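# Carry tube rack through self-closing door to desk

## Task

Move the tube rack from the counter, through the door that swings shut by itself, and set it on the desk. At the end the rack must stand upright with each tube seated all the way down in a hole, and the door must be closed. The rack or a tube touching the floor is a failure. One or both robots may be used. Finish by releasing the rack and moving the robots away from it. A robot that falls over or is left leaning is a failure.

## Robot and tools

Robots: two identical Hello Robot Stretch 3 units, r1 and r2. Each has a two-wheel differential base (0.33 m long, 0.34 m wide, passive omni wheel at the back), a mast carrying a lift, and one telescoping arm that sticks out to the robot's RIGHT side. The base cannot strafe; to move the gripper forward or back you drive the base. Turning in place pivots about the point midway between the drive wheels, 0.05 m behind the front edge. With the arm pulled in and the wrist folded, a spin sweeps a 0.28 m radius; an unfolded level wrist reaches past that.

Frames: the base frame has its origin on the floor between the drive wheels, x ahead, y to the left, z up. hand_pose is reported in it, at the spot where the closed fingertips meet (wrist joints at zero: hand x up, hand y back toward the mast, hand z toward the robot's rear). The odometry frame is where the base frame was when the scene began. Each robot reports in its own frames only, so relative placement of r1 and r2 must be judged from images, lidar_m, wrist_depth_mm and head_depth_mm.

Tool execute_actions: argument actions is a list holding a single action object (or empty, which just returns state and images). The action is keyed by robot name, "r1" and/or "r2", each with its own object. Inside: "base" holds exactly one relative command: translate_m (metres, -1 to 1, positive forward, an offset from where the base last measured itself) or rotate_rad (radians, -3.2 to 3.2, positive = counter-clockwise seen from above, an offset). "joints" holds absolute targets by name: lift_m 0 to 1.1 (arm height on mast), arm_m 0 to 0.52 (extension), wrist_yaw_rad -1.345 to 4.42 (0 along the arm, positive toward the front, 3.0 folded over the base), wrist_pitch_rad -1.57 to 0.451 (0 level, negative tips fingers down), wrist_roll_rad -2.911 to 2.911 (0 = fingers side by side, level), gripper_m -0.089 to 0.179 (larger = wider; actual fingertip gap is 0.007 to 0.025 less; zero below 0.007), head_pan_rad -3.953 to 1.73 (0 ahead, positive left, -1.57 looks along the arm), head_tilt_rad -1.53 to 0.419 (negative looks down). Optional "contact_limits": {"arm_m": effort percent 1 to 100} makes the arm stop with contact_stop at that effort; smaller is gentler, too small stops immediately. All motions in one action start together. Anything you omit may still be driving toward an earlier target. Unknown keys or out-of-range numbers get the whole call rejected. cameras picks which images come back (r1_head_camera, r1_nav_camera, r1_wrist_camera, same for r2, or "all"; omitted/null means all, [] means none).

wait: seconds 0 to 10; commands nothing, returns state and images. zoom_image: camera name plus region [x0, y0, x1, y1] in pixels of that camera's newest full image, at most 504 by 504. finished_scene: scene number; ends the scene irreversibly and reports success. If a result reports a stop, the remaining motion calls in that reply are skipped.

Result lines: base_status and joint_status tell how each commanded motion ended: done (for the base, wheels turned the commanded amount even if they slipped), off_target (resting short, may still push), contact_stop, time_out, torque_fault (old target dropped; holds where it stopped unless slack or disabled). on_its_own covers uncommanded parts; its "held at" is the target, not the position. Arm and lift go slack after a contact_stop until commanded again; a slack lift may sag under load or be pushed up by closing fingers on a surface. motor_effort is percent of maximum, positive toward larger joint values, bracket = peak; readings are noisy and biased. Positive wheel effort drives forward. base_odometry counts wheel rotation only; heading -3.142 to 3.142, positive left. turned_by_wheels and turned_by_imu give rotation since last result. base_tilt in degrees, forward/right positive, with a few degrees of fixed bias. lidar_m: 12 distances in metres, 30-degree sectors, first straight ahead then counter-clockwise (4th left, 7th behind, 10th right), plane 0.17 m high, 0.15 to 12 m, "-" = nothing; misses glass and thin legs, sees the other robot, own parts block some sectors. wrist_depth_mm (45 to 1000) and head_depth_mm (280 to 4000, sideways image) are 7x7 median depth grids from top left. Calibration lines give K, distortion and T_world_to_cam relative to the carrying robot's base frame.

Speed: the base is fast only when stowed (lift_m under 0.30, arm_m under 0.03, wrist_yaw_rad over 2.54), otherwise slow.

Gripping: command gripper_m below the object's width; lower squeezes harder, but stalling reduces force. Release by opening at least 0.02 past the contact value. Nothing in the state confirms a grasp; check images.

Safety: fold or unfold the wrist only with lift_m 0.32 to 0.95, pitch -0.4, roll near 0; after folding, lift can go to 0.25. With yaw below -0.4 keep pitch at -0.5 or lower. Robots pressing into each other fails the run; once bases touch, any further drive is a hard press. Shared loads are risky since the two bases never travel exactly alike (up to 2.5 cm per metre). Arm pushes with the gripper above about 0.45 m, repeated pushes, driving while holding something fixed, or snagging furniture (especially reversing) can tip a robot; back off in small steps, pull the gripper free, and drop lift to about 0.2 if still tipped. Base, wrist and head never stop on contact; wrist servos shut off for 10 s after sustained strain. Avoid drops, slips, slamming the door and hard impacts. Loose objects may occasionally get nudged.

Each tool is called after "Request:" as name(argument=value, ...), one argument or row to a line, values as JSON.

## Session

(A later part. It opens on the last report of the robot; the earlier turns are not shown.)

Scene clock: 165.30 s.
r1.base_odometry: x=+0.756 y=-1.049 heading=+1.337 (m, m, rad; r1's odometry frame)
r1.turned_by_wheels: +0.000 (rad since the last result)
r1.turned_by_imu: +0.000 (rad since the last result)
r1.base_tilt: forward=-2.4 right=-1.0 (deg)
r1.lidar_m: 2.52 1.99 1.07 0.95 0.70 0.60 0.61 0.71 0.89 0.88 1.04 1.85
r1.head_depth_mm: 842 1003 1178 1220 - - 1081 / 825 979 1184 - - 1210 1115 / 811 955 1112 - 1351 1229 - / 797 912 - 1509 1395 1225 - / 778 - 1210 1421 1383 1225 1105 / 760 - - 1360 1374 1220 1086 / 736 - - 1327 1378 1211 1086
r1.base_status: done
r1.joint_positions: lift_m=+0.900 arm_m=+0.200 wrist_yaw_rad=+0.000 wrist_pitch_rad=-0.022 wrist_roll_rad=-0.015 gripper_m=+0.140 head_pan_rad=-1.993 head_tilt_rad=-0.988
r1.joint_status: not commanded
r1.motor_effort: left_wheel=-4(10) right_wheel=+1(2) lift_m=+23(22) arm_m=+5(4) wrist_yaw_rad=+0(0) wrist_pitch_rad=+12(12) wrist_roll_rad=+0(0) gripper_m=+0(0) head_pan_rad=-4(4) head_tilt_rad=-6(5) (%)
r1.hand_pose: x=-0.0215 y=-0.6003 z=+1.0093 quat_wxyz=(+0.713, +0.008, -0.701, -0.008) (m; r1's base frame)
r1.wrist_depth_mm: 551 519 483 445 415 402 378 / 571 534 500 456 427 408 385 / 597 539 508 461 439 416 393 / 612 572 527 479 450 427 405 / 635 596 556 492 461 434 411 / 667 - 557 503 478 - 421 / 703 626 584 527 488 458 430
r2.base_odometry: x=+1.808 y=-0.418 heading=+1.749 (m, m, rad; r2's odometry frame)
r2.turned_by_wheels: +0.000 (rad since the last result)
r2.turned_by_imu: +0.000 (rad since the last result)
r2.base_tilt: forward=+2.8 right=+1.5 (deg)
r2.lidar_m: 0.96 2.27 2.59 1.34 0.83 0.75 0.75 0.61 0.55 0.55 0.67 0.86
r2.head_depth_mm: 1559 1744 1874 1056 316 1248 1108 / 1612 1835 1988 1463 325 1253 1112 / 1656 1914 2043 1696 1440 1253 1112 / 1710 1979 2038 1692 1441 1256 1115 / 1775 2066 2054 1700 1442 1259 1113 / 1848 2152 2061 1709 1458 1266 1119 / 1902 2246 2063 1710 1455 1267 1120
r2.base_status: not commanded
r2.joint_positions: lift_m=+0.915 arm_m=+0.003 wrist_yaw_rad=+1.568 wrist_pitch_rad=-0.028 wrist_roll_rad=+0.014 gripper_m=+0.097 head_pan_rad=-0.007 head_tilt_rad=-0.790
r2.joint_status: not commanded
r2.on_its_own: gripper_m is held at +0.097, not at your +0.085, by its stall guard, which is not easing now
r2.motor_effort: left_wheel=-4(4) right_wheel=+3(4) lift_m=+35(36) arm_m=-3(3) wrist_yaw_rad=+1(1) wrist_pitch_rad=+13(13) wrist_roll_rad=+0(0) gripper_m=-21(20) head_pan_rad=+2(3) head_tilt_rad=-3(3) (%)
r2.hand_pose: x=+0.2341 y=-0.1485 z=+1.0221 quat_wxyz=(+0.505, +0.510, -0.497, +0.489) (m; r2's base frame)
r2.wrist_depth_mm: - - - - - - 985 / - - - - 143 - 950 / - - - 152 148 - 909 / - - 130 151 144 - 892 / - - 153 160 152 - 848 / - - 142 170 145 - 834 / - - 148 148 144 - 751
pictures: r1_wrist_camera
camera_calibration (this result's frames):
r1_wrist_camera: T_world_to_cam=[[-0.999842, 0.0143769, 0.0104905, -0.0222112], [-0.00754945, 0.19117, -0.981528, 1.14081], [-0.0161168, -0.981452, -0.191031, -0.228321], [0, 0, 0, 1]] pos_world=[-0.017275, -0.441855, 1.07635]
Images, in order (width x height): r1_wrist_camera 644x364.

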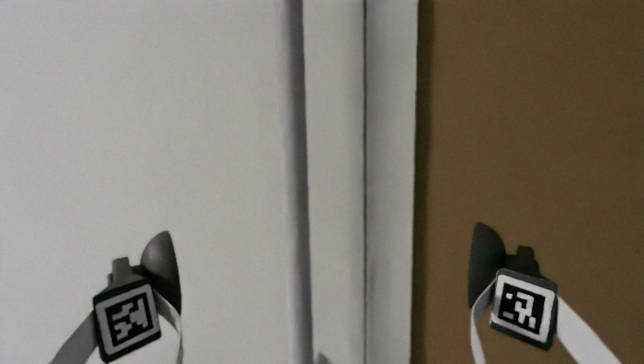

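Request:
execute_actions(
  actions=[
    {"r1":{"base":{"translate_m":0.07},"joints":{"wrist_yaw_rad":-0.29,"arm_m":0.38}}},
  ],
  cameras=[],
)

Request:
execute_actions(
  actions=[
    {"r1":{"base":{"translate_m":0.03},"joints":{"arm_m":0.48}}},
  ],
  cameras=["r1_wrist_camera"],
)

Request:
execute_actions(
  actions=[
    {"r1":{"joints":{"gripper_m":-0.03}}},
  ],
  cameras=[],
)

Request:
execute_actions(
  actions=[
    {"r1":{"base":{"translate_m":0.155},"joints":{"wrist_yaw_rad":-0.55,"arm_m":0.324}}},
  ],
  cameras=[],
)

Request:
execute_actions(
  actions=[
    {"r1":{"base":{"translate_m":0.185},"joints":{"wrist_yaw_rad":-0.8,"arm_m":0.21}}},
  ],
  cameras=[],
)

Request:
execute_actions(
  actions=[
    {"r1":{"base":{"translate_m":0.17},"joints":{"arm_m":0.1}}},
  ],
  cameras=[],
)

Request:
execute_actions(
  actions=[
    {"r1":{"base":{"translate_m":0.2},"joints":{"arm_m":0.04}}},
  ],
  cameras=["r1_wrist_camera","r2_nav_camera"],
)

Scene clock: 186.43 s.
r1.base_odometry: x=+0.773 y=-0.981 heading=+1.337 (m, m, rad; r1's odometry frame)
r1.turned_by_wheels: +0.000 (rad since the last result)
r1.turned_by_imu: +0.002 (rad since the last result)
r1.base_tilt: forward=-2.4 right=-1.1 (deg)
r1.lidar_m: 2.45 1.96 1.05 0.93 0.77 0.67 0.67 0.79 0.91 0.90 1.07 1.89
r1.head_depth_mm: 862 1029 1262 1358 - - 1085 / 841 1000 1220 - - 1211 1110 / 828 984 - - 1349 1223 - / 813 934 - 1502 1390 1223 - / 795 - 1173 1462 1390 1215 1109 / 750 918 1092 1393 1389 1211 1088 / - 935 1080 1354 1385 1219 1086
r1.base_status: done
r1.joint_positions: lift_m=+0.900 arm_m=+0.380 wrist_yaw_rad=-0.289 wrist_pitch_rad=-0.022 wrist_roll_rad=-0.015 gripper_m=+0.140 head_pan_rad=-1.993 head_tilt_rad=-0.988
r1.joint_status: all done
r1.motor_effort: left_wheel=-3(6) right_wheel=+2(4) lift_m=+22(22) arm_m=+5(4) wrist_yaw_rad=-1(3) wrist_pitch_rad=+12(12) wrist_roll_rad=+0(0) gripper_m=+0(1) head_pan_rad=-4(5) head_tilt_rad=-6(5) (%)
r1.hand_pose: x=-0.0943 y=-0.7697 z=+1.0093 quat_wxyz=(+0.704, -0.093, -0.695, -0.110) (m; r1's base frame)
r1.wrist_depth_mm: 283 285 218 286 278 290 295 / 289 292 291 294 286 300 303 / 296 300 232 303 292 309 309 / 301 308 235 310 305 316 318 / 314 315 311 319 312 323 326 / 322 - 321 326 326 - 333 / 328 335 266 335 336 344 343
r2.base_odometry: x=+1.808 y=-0.418 heading=+1.749 (m, m, rad; r2's odometry frame)
r2.turned_by_wheels: +0.000 (rad since the last result)
r2.turned_by_imu: +0.001 (rad since the last result)
r2.base_tilt: forward=+2.8 right=+1.3 (deg)
r2.lidar_m: 0.94 2.27 2.59 1.34 0.83 0.75 0.75 0.61 0.55 0.55 0.67 0.83
r2.head_depth_mm: 697 829 1919 1719 316 1249 1106 / 1599 1828 1972 1197 325 1255 1109 / 1664 1912 2030 1611 1386 1259 1113 / 1710 1983 2053 1689 1438 1267 1112 / 1773 2061 2060 1695 1440 1259 1116 / 1835 2140 2076 1706 1450 1267 1121 / 1914 2233 2071 1710 1456 1265 1121
r2.base_status: not commanded
r2.joint_positions: lift_m=+0.915 arm_m=+0.003 wrist_yaw_rad=+1.568 wrist_pitch_rad=-0.028 wrist_roll_rad=+0.014 gripper_m=+0.097 head_pan_rad=-0.007 head_tilt_rad=-0.790
r2.joint_status: not commanded
r2.on_its_own: gripper_m is held at +0.097, not at your +0.085, by its stall guard, which is not easing now
r2.motor_effort: left_wheel=-4(4) right_wheel=+3(3) lift_m=+35(35) arm_m=-3(3) wrist_yaw_rad=+1(1) wrist_pitch_rad=+12(13) wrist_roll_rad=+0(0) gripper_m=-20(19) head_pan_rad=+3(3) head_tilt_rad=-4(3) (%)
r2.hand_pose: x=+0.2341 y=-0.1485 z=+1.0221 quat_wxyz=(+0.505, +0.510, -0.497, +0.489) (m; r2's base frame)
r2.wrist_depth_mm: - - - - - - 982 / - - - - 143 - 959 / - - - 152 148 - 908 / - - 130 152 144 - 900 / - - 153 159 152 - 858 / - - 143 170 144 - 829 / - - 148 147 144 - 736
pictures: none
No camera images: the call's "cameras" was empty. Leave "cameras" out to get every camera's image.

Scene clock: 188.40 s.
r1.base_odometry: x=+0.779 y=-0.952 heading=+1.337 (m, m, rad; r1's odometry frame)
r1.turned_by_wheels: +0.000 (rad since the last result)
r1.turned_by_imu: +0.000 (rad since the last result)
r1.base_tilt: forward=-2.4 right=-0.9 (deg)
r1.lidar_m: 2.43 1.95 1.70 0.93 0.81 0.70 0.70 0.82 0.91 0.91 1.08 1.90
r1.head_depth_mm: 871 1045 1292 1416 - - 1086 / 852 1017 1244 - - 1211 1117 / 840 983 1147 - 1338 1221 - / 821 944 - 1513 1397 1221 - / 799 - 1172 1463 1388 1219 1113 / 762 965 1113 1418 1382 1213 1086 / - 888 1091 1372 1387 1213 1084
r1.base_status: done
r1.joint_positions: lift_m=+0.900 arm_m=+0.480 wrist_yaw_rad=-0.289 wrist_pitch_rad=-0.022 wrist_roll_rad=-0.015 gripper_m=+0.140 head_pan_rad=-1.993 head_tilt_rad=-0.988
r1.joint_status: all done
r1.motor_effort: left_wheel=-2(4) right_wheel=+2(5) lift_m=+23(22) arm_m=+4(5) wrist_yaw_rad=-1(1) wrist_pitch_rad=+12(12) wrist_roll_rad=+0(0) gripper_m=+0(1) head_pan_rad=-4(4) head_tilt_rad=-6(5) (%)
r1.hand_pose: x=-0.0943 y=-0.8697 z=+1.0093 quat_wxyz=(+0.704, -0.093, -0.695, -0.110) (m; r1's base frame)
r1.wrist_depth_mm: 202 205 204 132 208 196 209 / 207 207 210 135 213 201 215 / 213 213 217 139 219 206 220 / 217 218 220 143 224 211 227 / 223 225 227 147 228 216 232 / 229 - 233 150 236 - 240 / 235 238 240 155 242 230 248
r2.base_odometry: x=+1.808 y=-0.418 heading=+1.749 (m, m, rad; r2's odometry frame)
r2.turned_by_wheels: +0.000 (rad since the last result)
r2.turned_by_imu: +0.000 (rad since the last result)
r2.base_tilt: forward=+2.7 right=+1.2 (deg)
r2.lidar_m: 0.83 2.26 2.59 1.33 0.83 0.75 0.75 0.61 0.55 0.55 0.67 0.83
r2.head_depth_mm: 685 1744 1957 1718 317 1246 1104 / 1605 1774 1869 1140 326 1251 1108 / 1657 1913 2032 1514 1380 1256 1114 / 1716 1977 2051 1688 1447 1260 1114 / 1772 2058 2051 1703 1450 1260 1111 / 1838 2145 2060 1690 1448 1263 1115 / 1905 2249 2079 1700 1463 1263 1122
r2.base_status: not commanded
r2.joint_positions: lift_m=+0.915 arm_m=+0.003 wrist_yaw_rad=+1.568 wrist_pitch_rad=-0.028 wrist_roll_rad=+0.014 gripper_m=+0.097 head_pan_rad=-0.007 head_tilt_rad=-0.790
r2.joint_status: not commanded
r2.on_its_own: gripper_m is held at +0.097, not at your +0.085, by its stall guard, which is not easing now
r2.motor_effort: left_wheel=-4(4) right_wheel=+3(4) lift_m=+35(35) arm_m=-3(3) wrist_yaw_rad=+1(2) wrist_pitch_rad=+13(13) wrist_roll_rad=+0(0) gripper_m=-20(21) head_pan_rad=+3(2) head_tilt_rad=-3(3) (%)
r2.hand_pose: x=+0.2341 y=-0.1485 z=+1.0221 quat_wxyz=(+0.505, +0.510, -0.497, +0.489) (m; r2's base frame)
r2.wrist_depth_mm: - - - - - - 986 / - - - 687 143 - 946 / - - - 151 148 - 935 / - - 129 152 144 - 898 / - - 153 159 153 - 864 / - - 143 170 144 - 845 / - - 148 148 144 - 749
pictures: r1_wrist_camera
camera_calibration (this result's frames):
r1_wrist_camera: T_world_to_cam=[[-0.954364, 0.29846, 0.0104892, 0.160236], [0.0471651, 0.185312, -0.981547, 1.19187], [-0.294897, -0.936259, -0.190933, -0.480966], [0, 0, 0, 1]] pos_world=[-0.0451263, -0.719002, 1.07636]
Images, in order (width x height): r1_wrist_camera 644x364.

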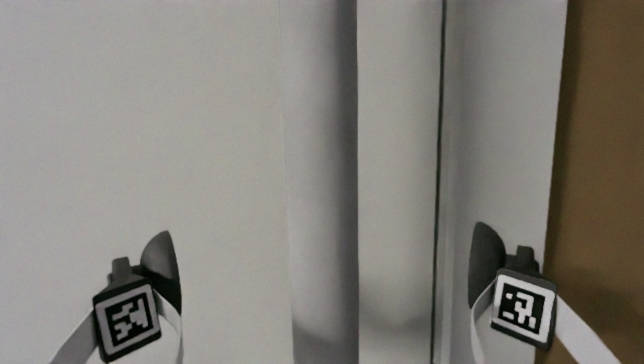

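Scene clock: 190.60 s.
r1.base_odometry: x=+0.779 y=-0.952 heading=+1.337 (m, m, rad; r1's odometry frame)
r1.turned_by_wheels: +0.000 (rad since the last result)
r1.turned_by_imu: +0.001 (rad since the last result)
r1.base_tilt: forward=-2.4 right=-0.9 (deg)
r1.lidar_m: 2.43 1.95 1.71 0.93 0.80 0.70 0.70 0.82 0.91 0.90 1.08 1.90
r1.head_depth_mm: 869 1038 1280 1412 - - 1081 / 849 1018 1248 - - 1207 1108 / 832 984 1144 - 1345 1226 - / 821 944 - 1504 1391 1225 - / 798 - 1163 1457 1394 1218 1107 / 757 965 1114 1428 1378 1220 1091 / - 887 1092 1367 1372 1218 1084
r1.base_status: not commanded
r1.joint_positions: lift_m=+0.900 arm_m=+0.480 wrist_yaw_rad=-0.289 wrist_pitch_rad=-0.021 wrist_roll_rad=-0.015 gripper_m=-0.029 head_pan_rad=-1.993 head_tilt_rad=-0.988
r1.joint_status: all done
r1.motor_effort: left_wheel=-5(4) right_wheel=+2(3) lift_m=+23(22) arm_m=+1(4) wrist_yaw_rad=-1(1) wrist_pitch_rad=+12(12) wrist_roll_rad=+0(0) gripper_m=-24(98) head_pan_rad=-5(5) head_tilt_rad=-6(5) (%)
r1.hand_pose: x=-0.0943 y=-0.8699 z=+1.0094 quat_wxyz=(+0.704, -0.093, -0.695, -0.110) (m; r1's base frame)
r1.wrist_depth_mm: 200 203 204 130 207 195 209 / 205 208 207 134 211 200 213 / 211 211 213 138 216 205 219 / 217 219 220 141 221 211 226 / 222 223 226 144 227 216 233 / 227 233 232 149 233 225 239 / 234 236 240 152 243 227 246
r2.base_odometry: x=+1.808 y=-0.418 heading=+1.749 (m, m, rad; r2's odometry frame)
r2.turned_by_wheels: +0.000 (rad since the last result)
r2.turned_by_imu: +0.000 (rad since the last result)
r2.base_tilt: forward=+2.8 right=+1.1 (deg)
r2.lidar_m: 0.83 2.26 2.59 1.34 0.83 0.75 0.75 0.61 0.55 0.55 0.66 0.83
r2.head_depth_mm: 688 1744 1970 1723 316 1249 1108 / 1604 1775 1870 1137 326 1256 1110 / 1659 1896 2042 1522 1381 1253 1110 / 1714 1979 2037 1688 1450 1260 1113 / 1765 2054 2045 1687 1447 1263 1112 / 1839 2148 2064 1694 1450 1262 1116 / 1910 2238 2073 1710 1450 1263 1121
r2.base_status: not commanded
r2.joint_positions: lift_m=+0.915 arm_m=+0.003 wrist_yaw_rad=+1.568 wrist_pitch_rad=-0.028 wrist_roll_rad=+0.014 gripper_m=+0.097 head_pan_rad=-0.007 head_tilt_rad=-0.790
r2.joint_status: not commanded
r2.on_its_own: gripper_m is held at +0.097, not at your +0.085, by its stall guard, which is not easing now
r2.motor_effort: left_wheel=-4(4) right_wheel=+4(3) lift_m=+35(35) arm_m=-4(3) wrist_yaw_rad=+2(1) wrist_pitch_rad=+13(13) wrist_roll_rad=+0(0) gripper_m=-19(20) head_pan_rad=+1(2) head_tilt_rad=-3(3) (%)
r2.hand_pose: x=+0.2341 y=-0.1485 z=+1.0221 quat_wxyz=(+0.505, +0.510, -0.497, +0.489) (m; r2's base frame)
r2.wrist_depth_mm: - - - - - - 984 / - - - 690 144 - 942 / - - - 153 148 - 931 / - - 130 151 144 - 881 / - - 153 160 153 - 856 / - - 143 170 144 - 827 / - - 148 147 144 - 755
pictures: none
No camera images: the call's "cameras" was empty. Leave "cameras" out to get every camera's image.

Scene clock: 193.93 s.
r1.base_odometry: x=+0.815 y=-0.801 heading=+1.337 (m, m, rad; r1's odometry frame)
r1.turned_by_wheels: +0.000 (rad since the last result)
r1.turned_by_imu: +0.001 (rad since the last result)
r1.base_tilt: forward=-2.3 right=-0.8 (deg)
r1.lidar_m: 2.27 1.90 1.66 0.92 0.97 0.85 0.85 1.00 0.95 0.96 1.12 1.99
r1.head_depth_mm: 912 1089 1354 1595 - - 1082 / 891 1058 1293 - - 1208 1117 / 880 1046 1199 - 1342 1224 - / 865 992 - 1532 1390 1220 - / 839 - 1281 1510 1391 1219 1111 / 766 1020 1177 1486 1386 1214 1093 / 778 - 1153 1444 1383 1212 1087
r1.base_status: done
r1.joint_positions: lift_m=+0.900 arm_m=+0.324 wrist_yaw_rad=-0.550 wrist_pitch_rad=-0.020 wrist_roll_rad=-0.015 gripper_m=-0.027 head_pan_rad=-1.994 head_tilt_rad=-0.988
r1.joint_status: all done
r1.motor_effort: left_wheel=-2(45) right_wheel=+1(28) lift_m=+23(23) arm_m=-2(8) wrist_yaw_rad=+0(92) wrist_pitch_rad=+11(12) wrist_roll_rad=+0(0) gripper_m=-11(29) head_pan_rad=-4(4) head_tilt_rad=-5(5) (%)
r1.hand_pose: x=-0.1551 y=-0.6873 z=+1.0096 quat_wxyz=(+0.684, -0.183, -0.677, -0.201) (m; r1's base frame)
r1.wrist_depth_mm: 337 354 378 400 437 476 517 / 343 361 389 414 449 489 535 / 348 369 396 422 462 502 554 / 359 378 404 437 476 523 580 / 361 386 413 445 484 541 591 / 372 393 418 - 505 554 616 / 380 396 432 467 521 575 630
r2.base_odometry: x=+1.808 y=-0.418 heading=+1.749 (m, m, rad; r2's odometry frame)
r2.turned_by_wheels: +0.000 (rad since the last result)
r2.turned_by_imu: +0.000 (rad since the last result)
r2.base_tilt: forward=+2.7 right=+1.3 (deg)
r2.lidar_m: 0.81 2.27 2.59 1.34 0.83 0.75 0.75 0.61 0.55 0.55 0.67 1.27
r2.head_depth_mm: 1558 1781 1967 1717 316 1249 1104 / 1598 1829 1989 1660 326 1255 1107 / 689 1787 1924 1444 1362 1250 1110 / 1721 1982 2040 1612 1386 1258 1117 / 1774 2064 2058 1688 1442 1258 1115 / 1847 2142 2055 1702 1448 1261 1116 / 1918 2240 2076 1706 1444 1261 1119
r2.base_status: not commanded
r2.joint_positions: lift_m=+0.915 arm_m=+0.003 wrist_yaw_rad=+1.568 wrist_pitch_rad=-0.028 wrist_roll_rad=+0.014 gripper_m=+0.097 head_pan_rad=-0.007 head_tilt_rad=-0.790
r2.joint_status: not commanded
r2.on_its_own: gripper_m is held at +0.097, not at your +0.085, by its stall guard, which is not easing now
r2.motor_effort: left_wheel=-4(4) right_wheel=+3(3) lift_m=+35(35) arm_m=-3(3) wrist_yaw_rad=+1(1) wrist_pitch_rad=+13(13) wrist_roll_rad=+0(1) gripper_m=-19(19) head_pan_rad=+2(2) head_tilt_rad=-4(3) (%)
r2.hand_pose: x=+0.2341 y=-0.1485 z=+1.0221 quat_wxyz=(+0.505, +0.510, -0.497, +0.489) (m; r2's base frame)
r2.wrist_depth_mm: - - - - - - - / - - - 670 143 - 945 / - - - 152 147 - 904 / - - 130 151 144 - 897 / - - 153 160 152 - 872 / - - 143 169 145 - 834 / - - 147 147 145 - 755
pictures: none
No camera images: the call's "cameras" was empty. Leave "cameras" out to get every camera's image.

Scene clock: 197.03 s.
r1.base_odometry: x=+0.858 y=-0.621 heading=+1.337 (m, m, rad; r1's odometry frame)
r1.turned_by_wheels: +0.000 (rad since the last result)
r1.turned_by_imu: +0.001 (rad since the last result)
r1.base_tilt: forward=-2.3 right=-0.9 (deg)
r1.lidar_m: 2.10 1.85 1.61 0.95 0.97 1.03 1.03 1.16 1.01 1.01 1.19 2.10
r1.head_depth_mm: 966 1150 1427 1641 - - 1087 / 942 1124 1370 - - 1204 1118 / 917 1091 1281 - 1344 1231 - / 890 1040 - 1566 1392 1216 - / 888 - 1312 1539 1377 1217 1106 / 867 - - 1521 1378 1225 1088 / 843 - - 1489 1373 1210 1087
r1.base_status: done
r1.joint_positions: lift_m=+0.900 arm_m=+0.210 wrist_yaw_rad=-0.799 wrist_pitch_rad=-0.020 wrist_roll_rad=-0.015 gripper_m=-0.027 head_pan_rad=-1.994 head_tilt_rad=-0.988
r1.joint_status: all done
r1.motor_effort: left_wheel=-2(4) right_wheel=+1(4) lift_m=+23(23) arm_m=-3(3) wrist_yaw_rad=-2(4) wrist_pitch_rad=+12(11) wrist_roll_rad=+0(0) gripper_m=-12(11) head_pan_rad=-4(4) head_tilt_rad=-5(6) (%)
r1.hand_pose: x=-0.2046 y=-0.5336 z=+1.0096 quat_wxyz=(+0.654, -0.266, -0.649, -0.284) (m; r1's base frame)
r1.wrist_depth_mm: 447 494 539 617 769 893 855 / 458 502 547 643 770 927 872 / 466 510 563 667 802 972 877 / 475 525 575 670 823 - 888 / 475 531 594 686 847 - 908 / 487 544 603 - 880 - 900 / 492 548 620 738 911 - 935
r2.base_odometry: x=+1.808 y=-0.418 heading=+1.749 (m, m, rad; r2's odometry frame)
r2.turned_by_wheels: +0.000 (rad since the last result)
r2.turned_by_imu: +0.000 (rad since the last result)
r2.base_tilt: forward=+2.7 right=+1.1 (deg)
r2.lidar_m: 0.82 2.26 2.59 1.34 0.83 0.75 0.75 0.61 0.55 0.55 0.67 1.27
r2.head_depth_mm: 1554 1770 1970 1733 316 1250 1107 / 1602 1829 1986 1686 325 1254 1114 / 1661 1904 2027 1684 1438 1253 1112 / 1712 1970 2054 1491 1381 1255 1117 / 735 1905 1940 1439 1384 1259 1113 / 1813 2157 2057 1702 1453 1263 1118 / 1909 2238 2070 1705 1449 1265 1121
r2.base_status: not commanded
r2.joint_positions: lift_m=+0.915 arm_m=+0.003 wrist_yaw_rad=+1.568 wrist_pitch_rad=-0.028 wrist_roll_rad=+0.014 gripper_m=+0.097 head_pan_rad=-0.007 head_tilt_rad=-0.790
r2.joint_status: not commanded
r2.on_its_own: gripper_m is held at +0.097, not at your +0.085, by its stall guard, which is not easing now
r2.motor_effort: left_wheel=-4(4) right_wheel=+3(4) lift_m=+35(35) arm_m=-3(3) wrist_yaw_rad=+1(1) wrist_pitch_rad=+13(13) wrist_roll_rad=+0(0) gripper_m=-20(20) head_pan_rad=+3(2) head_tilt_rad=-3(3) (%)
r2.hand_pose: x=+0.2341 y=-0.1485 z=+1.0221 quat_wxyz=(+0.505, +0.510, -0.497, +0.489) (m; r2's base frame)
r2.wrist_depth_mm: - - - - - - 980 / - - 692 - 144 - 937 / - - - 152 148 - 924 / - - 130 151 144 - 917 / - - 153 159 152 - 860 / - - 143 170 145 - 822 / - - 148 147 144 - 749
pictures: none
No camera images: the call's "cameras" was empty. Leave "cameras" out to get every camera's image.

Scene clock: 200.03 s.
r1.base_odometry: x=+0.898 y=-0.456 heading=+1.337 (m, m, rad; r1's odometry frame)
r1.turned_by_wheels: +0.000 (rad since the last result)
r1.turned_by_imu: +0.001 (rad since the last result)
r1.base_tilt: forward=-2.3 right=-0.9 (deg)
r1.lidar_m: 1.94 1.79 1.56 1.05 1.05 1.19 1.19 1.21 1.06 1.06 1.23 1.93
r1.head_depth_mm: 1004 1206 1494 1697 - - 1088 / 983 1166 1436 - - 1206 1117 / 951 1149 1331 - 1340 1225 - / 947 1088 - 1533 1393 1221 - / 940 1066 - - 1363 1221 1104 / 919 1035 - - 1350 1211 1089 / 902 1045 - 1517 1377 1215 1089
r1.base_status: done
r1.joint_positions: lift_m=+0.900 arm_m=+0.100 wrist_yaw_rad=-0.799 wrist_pitch_rad=-0.020 wrist_roll_rad=-0.015 gripper_m=-0.027 head_pan_rad=-1.994 head_tilt_rad=-0.988
r1.joint_status: all done
r1.motor_effort: left_wheel=-3(4) right_wheel=+1(3) lift_m=+23(23) arm_m=-3(3) wrist_yaw_rad=-1(1) wrist_pitch_rad=+11(12) wrist_roll_rad=+0(0) gripper_m=-12(12) head_pan_rad=-4(4) head_tilt_rad=-5(5) (%)
r1.hand_pose: x=-0.2047 y=-0.4236 z=+1.0096 quat_wxyz=(+0.654, -0.266, -0.649, -0.284) (m; r1's base frame)
r1.wrist_depth_mm: 566 620 712 808 937 - 985 / 573 633 707 831 970 - 983 / 582 645 724 828 - - - / 590 664 747 861 - - - / 602 677 759 855 - - - / 594 704 772 - - - - / 624 697 770 935 - - -
r2.base_odometry: x=+1.808 y=-0.418 heading=+1.749 (m, m, rad; r2's odometry frame)
r2.turned_by_wheels: +0.000 (rad since the last result)
r2.turned_by_imu: +0.000 (rad since the last result)
r2.base_tilt: forward=+2.9 right=+1.3 (deg)
r2.lidar_m: 1.87 0.87 2.59 1.34 0.83 0.75 0.75 0.61 0.55 0.55 0.66 1.27
r2.head_depth_mm: 1558 1773 1968 1719 316 1250 1108 / 1602 1825 1997 1680 326 1250 1113 / 1660 1903 2041 1687 1441 1255 1112 / 1713 1991 2055 1694 1441 1257 1114 / 1780 2051 2047 1496 1386 1262 1115 / 1845 2149 2059 1417 1393 1262 1118 / 745 855 1937 1709 1449 1267 1118
r2.base_status: not commanded
r2.joint_positions: lift_m=+0.915 arm_m=+0.003 wrist_yaw_rad=+1.568 wrist_pitch_rad=-0.028 wrist_roll_rad=+0.014 gripper_m=+0.097 head_pan_rad=-0.007 head_tilt_rad=-0.790
r2.joint_status: not commanded
r2.on_its_own: gripper_m is held at +0.097, not at your +0.085, by its stall guard, which is not easing now
r2.motor_effort: left_wheel=-4(4) right_wheel=+3(3) lift_m=+36(35) arm_m=-3(4) wrist_yaw_rad=+1(1) wrist_pitch_rad=+13(13) wrist_roll_rad=+0(0) gripper_m=-20(21) head_pan_rad=+3(2) head_tilt_rad=-3(3) (%)
r2.hand_pose: x=+0.2341 y=-0.1485 z=+1.0221 quat_wxyz=(+0.505, +0.510, -0.497, +0.489) (m; r2's base frame)
r2.wrist_depth_mm: - - - - - - - / - 707 - - 143 - 944 / - - - 152 147 - 930 / - - 130 152 144 - 888 / - - 153 159 152 - 857 / - - 143 169 145 - 847 / - - 148 147 145 - 762
pictures: none
No camera images: the call's "cameras" was empty. Leave "cameras" out to get every camera's image.

Scene clock: 203.50 s.
r1.base_odometry: x=+0.944 y=-0.261 heading=+1.337 (m, m, rad; r1's odometry frame)
r1.turned_by_wheels: +0.000 (rad since the last result)
r1.turned_by_imu: +0.002 (rad since the last result)
r1.base_tilt: forward=-2.5 right=-1.0 (deg)
r1.lidar_m: 1.74 1.72 1.51 1.51 1.58 1.38 1.39 1.27 1.11 1.12 1.31 1.74
r1.head_depth_mm: 1034 1264 1584 1710 - - 1085 / 1045 1239 1499 - - 1203 1117 / 1025 1201 1401 - 1344 1232 - / 1008 1172 - - - 1207 - / 983 1164 - - - 1179 1104 / 968 1134 1329 - - 1195 1089 / 949 1110 1340 1510 1356 1209 1088
r1.base_status: done
r1.joint_positions: lift_m=+0.900 arm_m=+0.040 wrist_yaw_rad=-0.799 wrist_pitch_rad=-0.020 wrist_roll_rad=-0.015 gripper_m=-0.027 head_pan_rad=-1.994 head_tilt_rad=-0.988
r1.joint_status: all done
r1.motor_effort: left_wheel=-3(6) right_wheel=+1(4) lift_m=+23(23) arm_m=-2(2) wrist_yaw_rad=-1(1) wrist_pitch_rad=+11(12) wrist_roll_rad=+0(0) gripper_m=-12(12) head_pan_rad=-4(4) head_tilt_rad=-6(6) (%)
r1.hand_pose: x=-0.2047 y=-0.3636 z=+1.0096 quat_wxyz=(+0.654, -0.266, -0.649, -0.284) (m; r1's base frame)
r1.wrist_depth_mm: 660 728 799 937 - - - / 659 744 824 945 - - - / 662 741 827 942 - - - / 678 755 877 986 - - - / 697 765 875 996 - - - / 728 797 880 - - - - / 701 795 919 - - - -
r2.base_odometry: x=+1.808 y=-0.418 heading=+1.749 (m, m, rad; r2's odometry frame)
r2.turned_by_wheels: +0.000 (rad since the last result)
r2.turned_by_imu: +0.000 (rad since the last result)
r2.base_tilt: forward=+2.9 right=+1.4 (deg)
r2.lidar_m: 1.87 0.96 2.60 1.34 0.83 0.75 0.75 0.61 0.55 0.55 0.67 1.27
r2.head_depth_mm: 1556 1774 1959 1727 317 1249 1109 / 1596 1822 1995 1681 325 1249 1110 / 1663 1908 2033 1687 1442 1250 1115 / 1711 1984 2057 1691 1437 1261 1115 / 1788 2050 2039 1698 1451 1260 1114 / 1838 2141 2059 1517 1415 1262 1119 / 1900 2223 2071 1495 1384 1261 1122
r2.base_status: not commanded
r2.joint_positions: lift_m=+0.915 arm_m=+0.003 wrist_yaw_rad=+1.568 wrist_pitch_rad=-0.028 wrist_roll_rad=+0.014 gripper_m=+0.097 head_pan_rad=-0.007 head_tilt_rad=-0.790
r2.joint_status: not commanded
r2.on_its_own: gripper_m is held at +0.097, not at your +0.085, by its stall guard, which is not easing now
r2.motor_effort: left_wheel=-4(4) right_wheel=+4(3) lift_m=+36(36) arm_m=-3(3) wrist_yaw_rad=+1(0) wrist_pitch_rad=+13(13) wrist_roll_rad=+0(0) gripper_m=-20(19) head_pan_rad=+3(2) head_tilt_rad=-3(3) (%)
r2.hand_pose: x=+0.2341 y=-0.1485 z=+1.0221 quat_wxyz=(+0.505, +0.510, -0.497, +0.489) (m; r2's base frame)
r2.wrist_depth_mm: - - - - - - 988 / 716 783 - - 143 - 978 / - - - 152 148 - 932 / - - 130 152 144 - 910 / - 873 153 159 153 - 848 / - - 143 170 145 - 821 / - - 148 147 144 - 748
pictures: r1_wrist_camera, r2_nav_camera (sideways: a quarter turn counterclockwise sets it upright)
camera_calibration (this result's frames):
r1_wrist_camera: T_world_to_cam=[[-0.687205, 0.726388, 0.0104811, 0.114109], [0.130681, 0.137798, -0.981802, 1.10368], [-0.714614, -0.673329, -0.18962, -0.0312397], [0, 0, 0, 1]] pos_world=[-0.088137, -0.256006, 1.07647]
r2_nav_camera: T_world_to_cam=[[0.698611, -0.0299862, 0.714873, -0.8878], [0.00851953, -0.998702, -0.0502175, 0.116344], [0.715451, 0.0411729, -0.697449, 0.856239], [0, 0, 0, 1]] pos_world=[0.0066387, 0.0543171, 1.23769]
Images, in order (width x height): r1_wrist_camera 644x364, r2_nav_camera 672x504.

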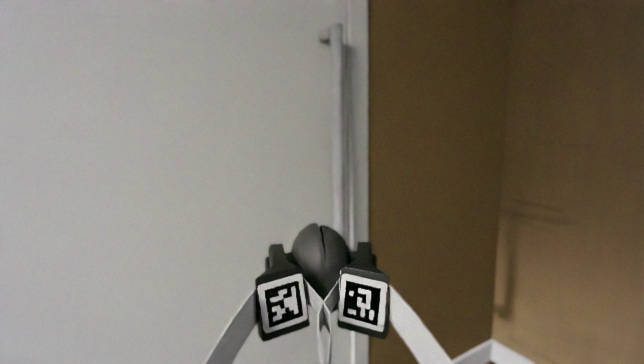

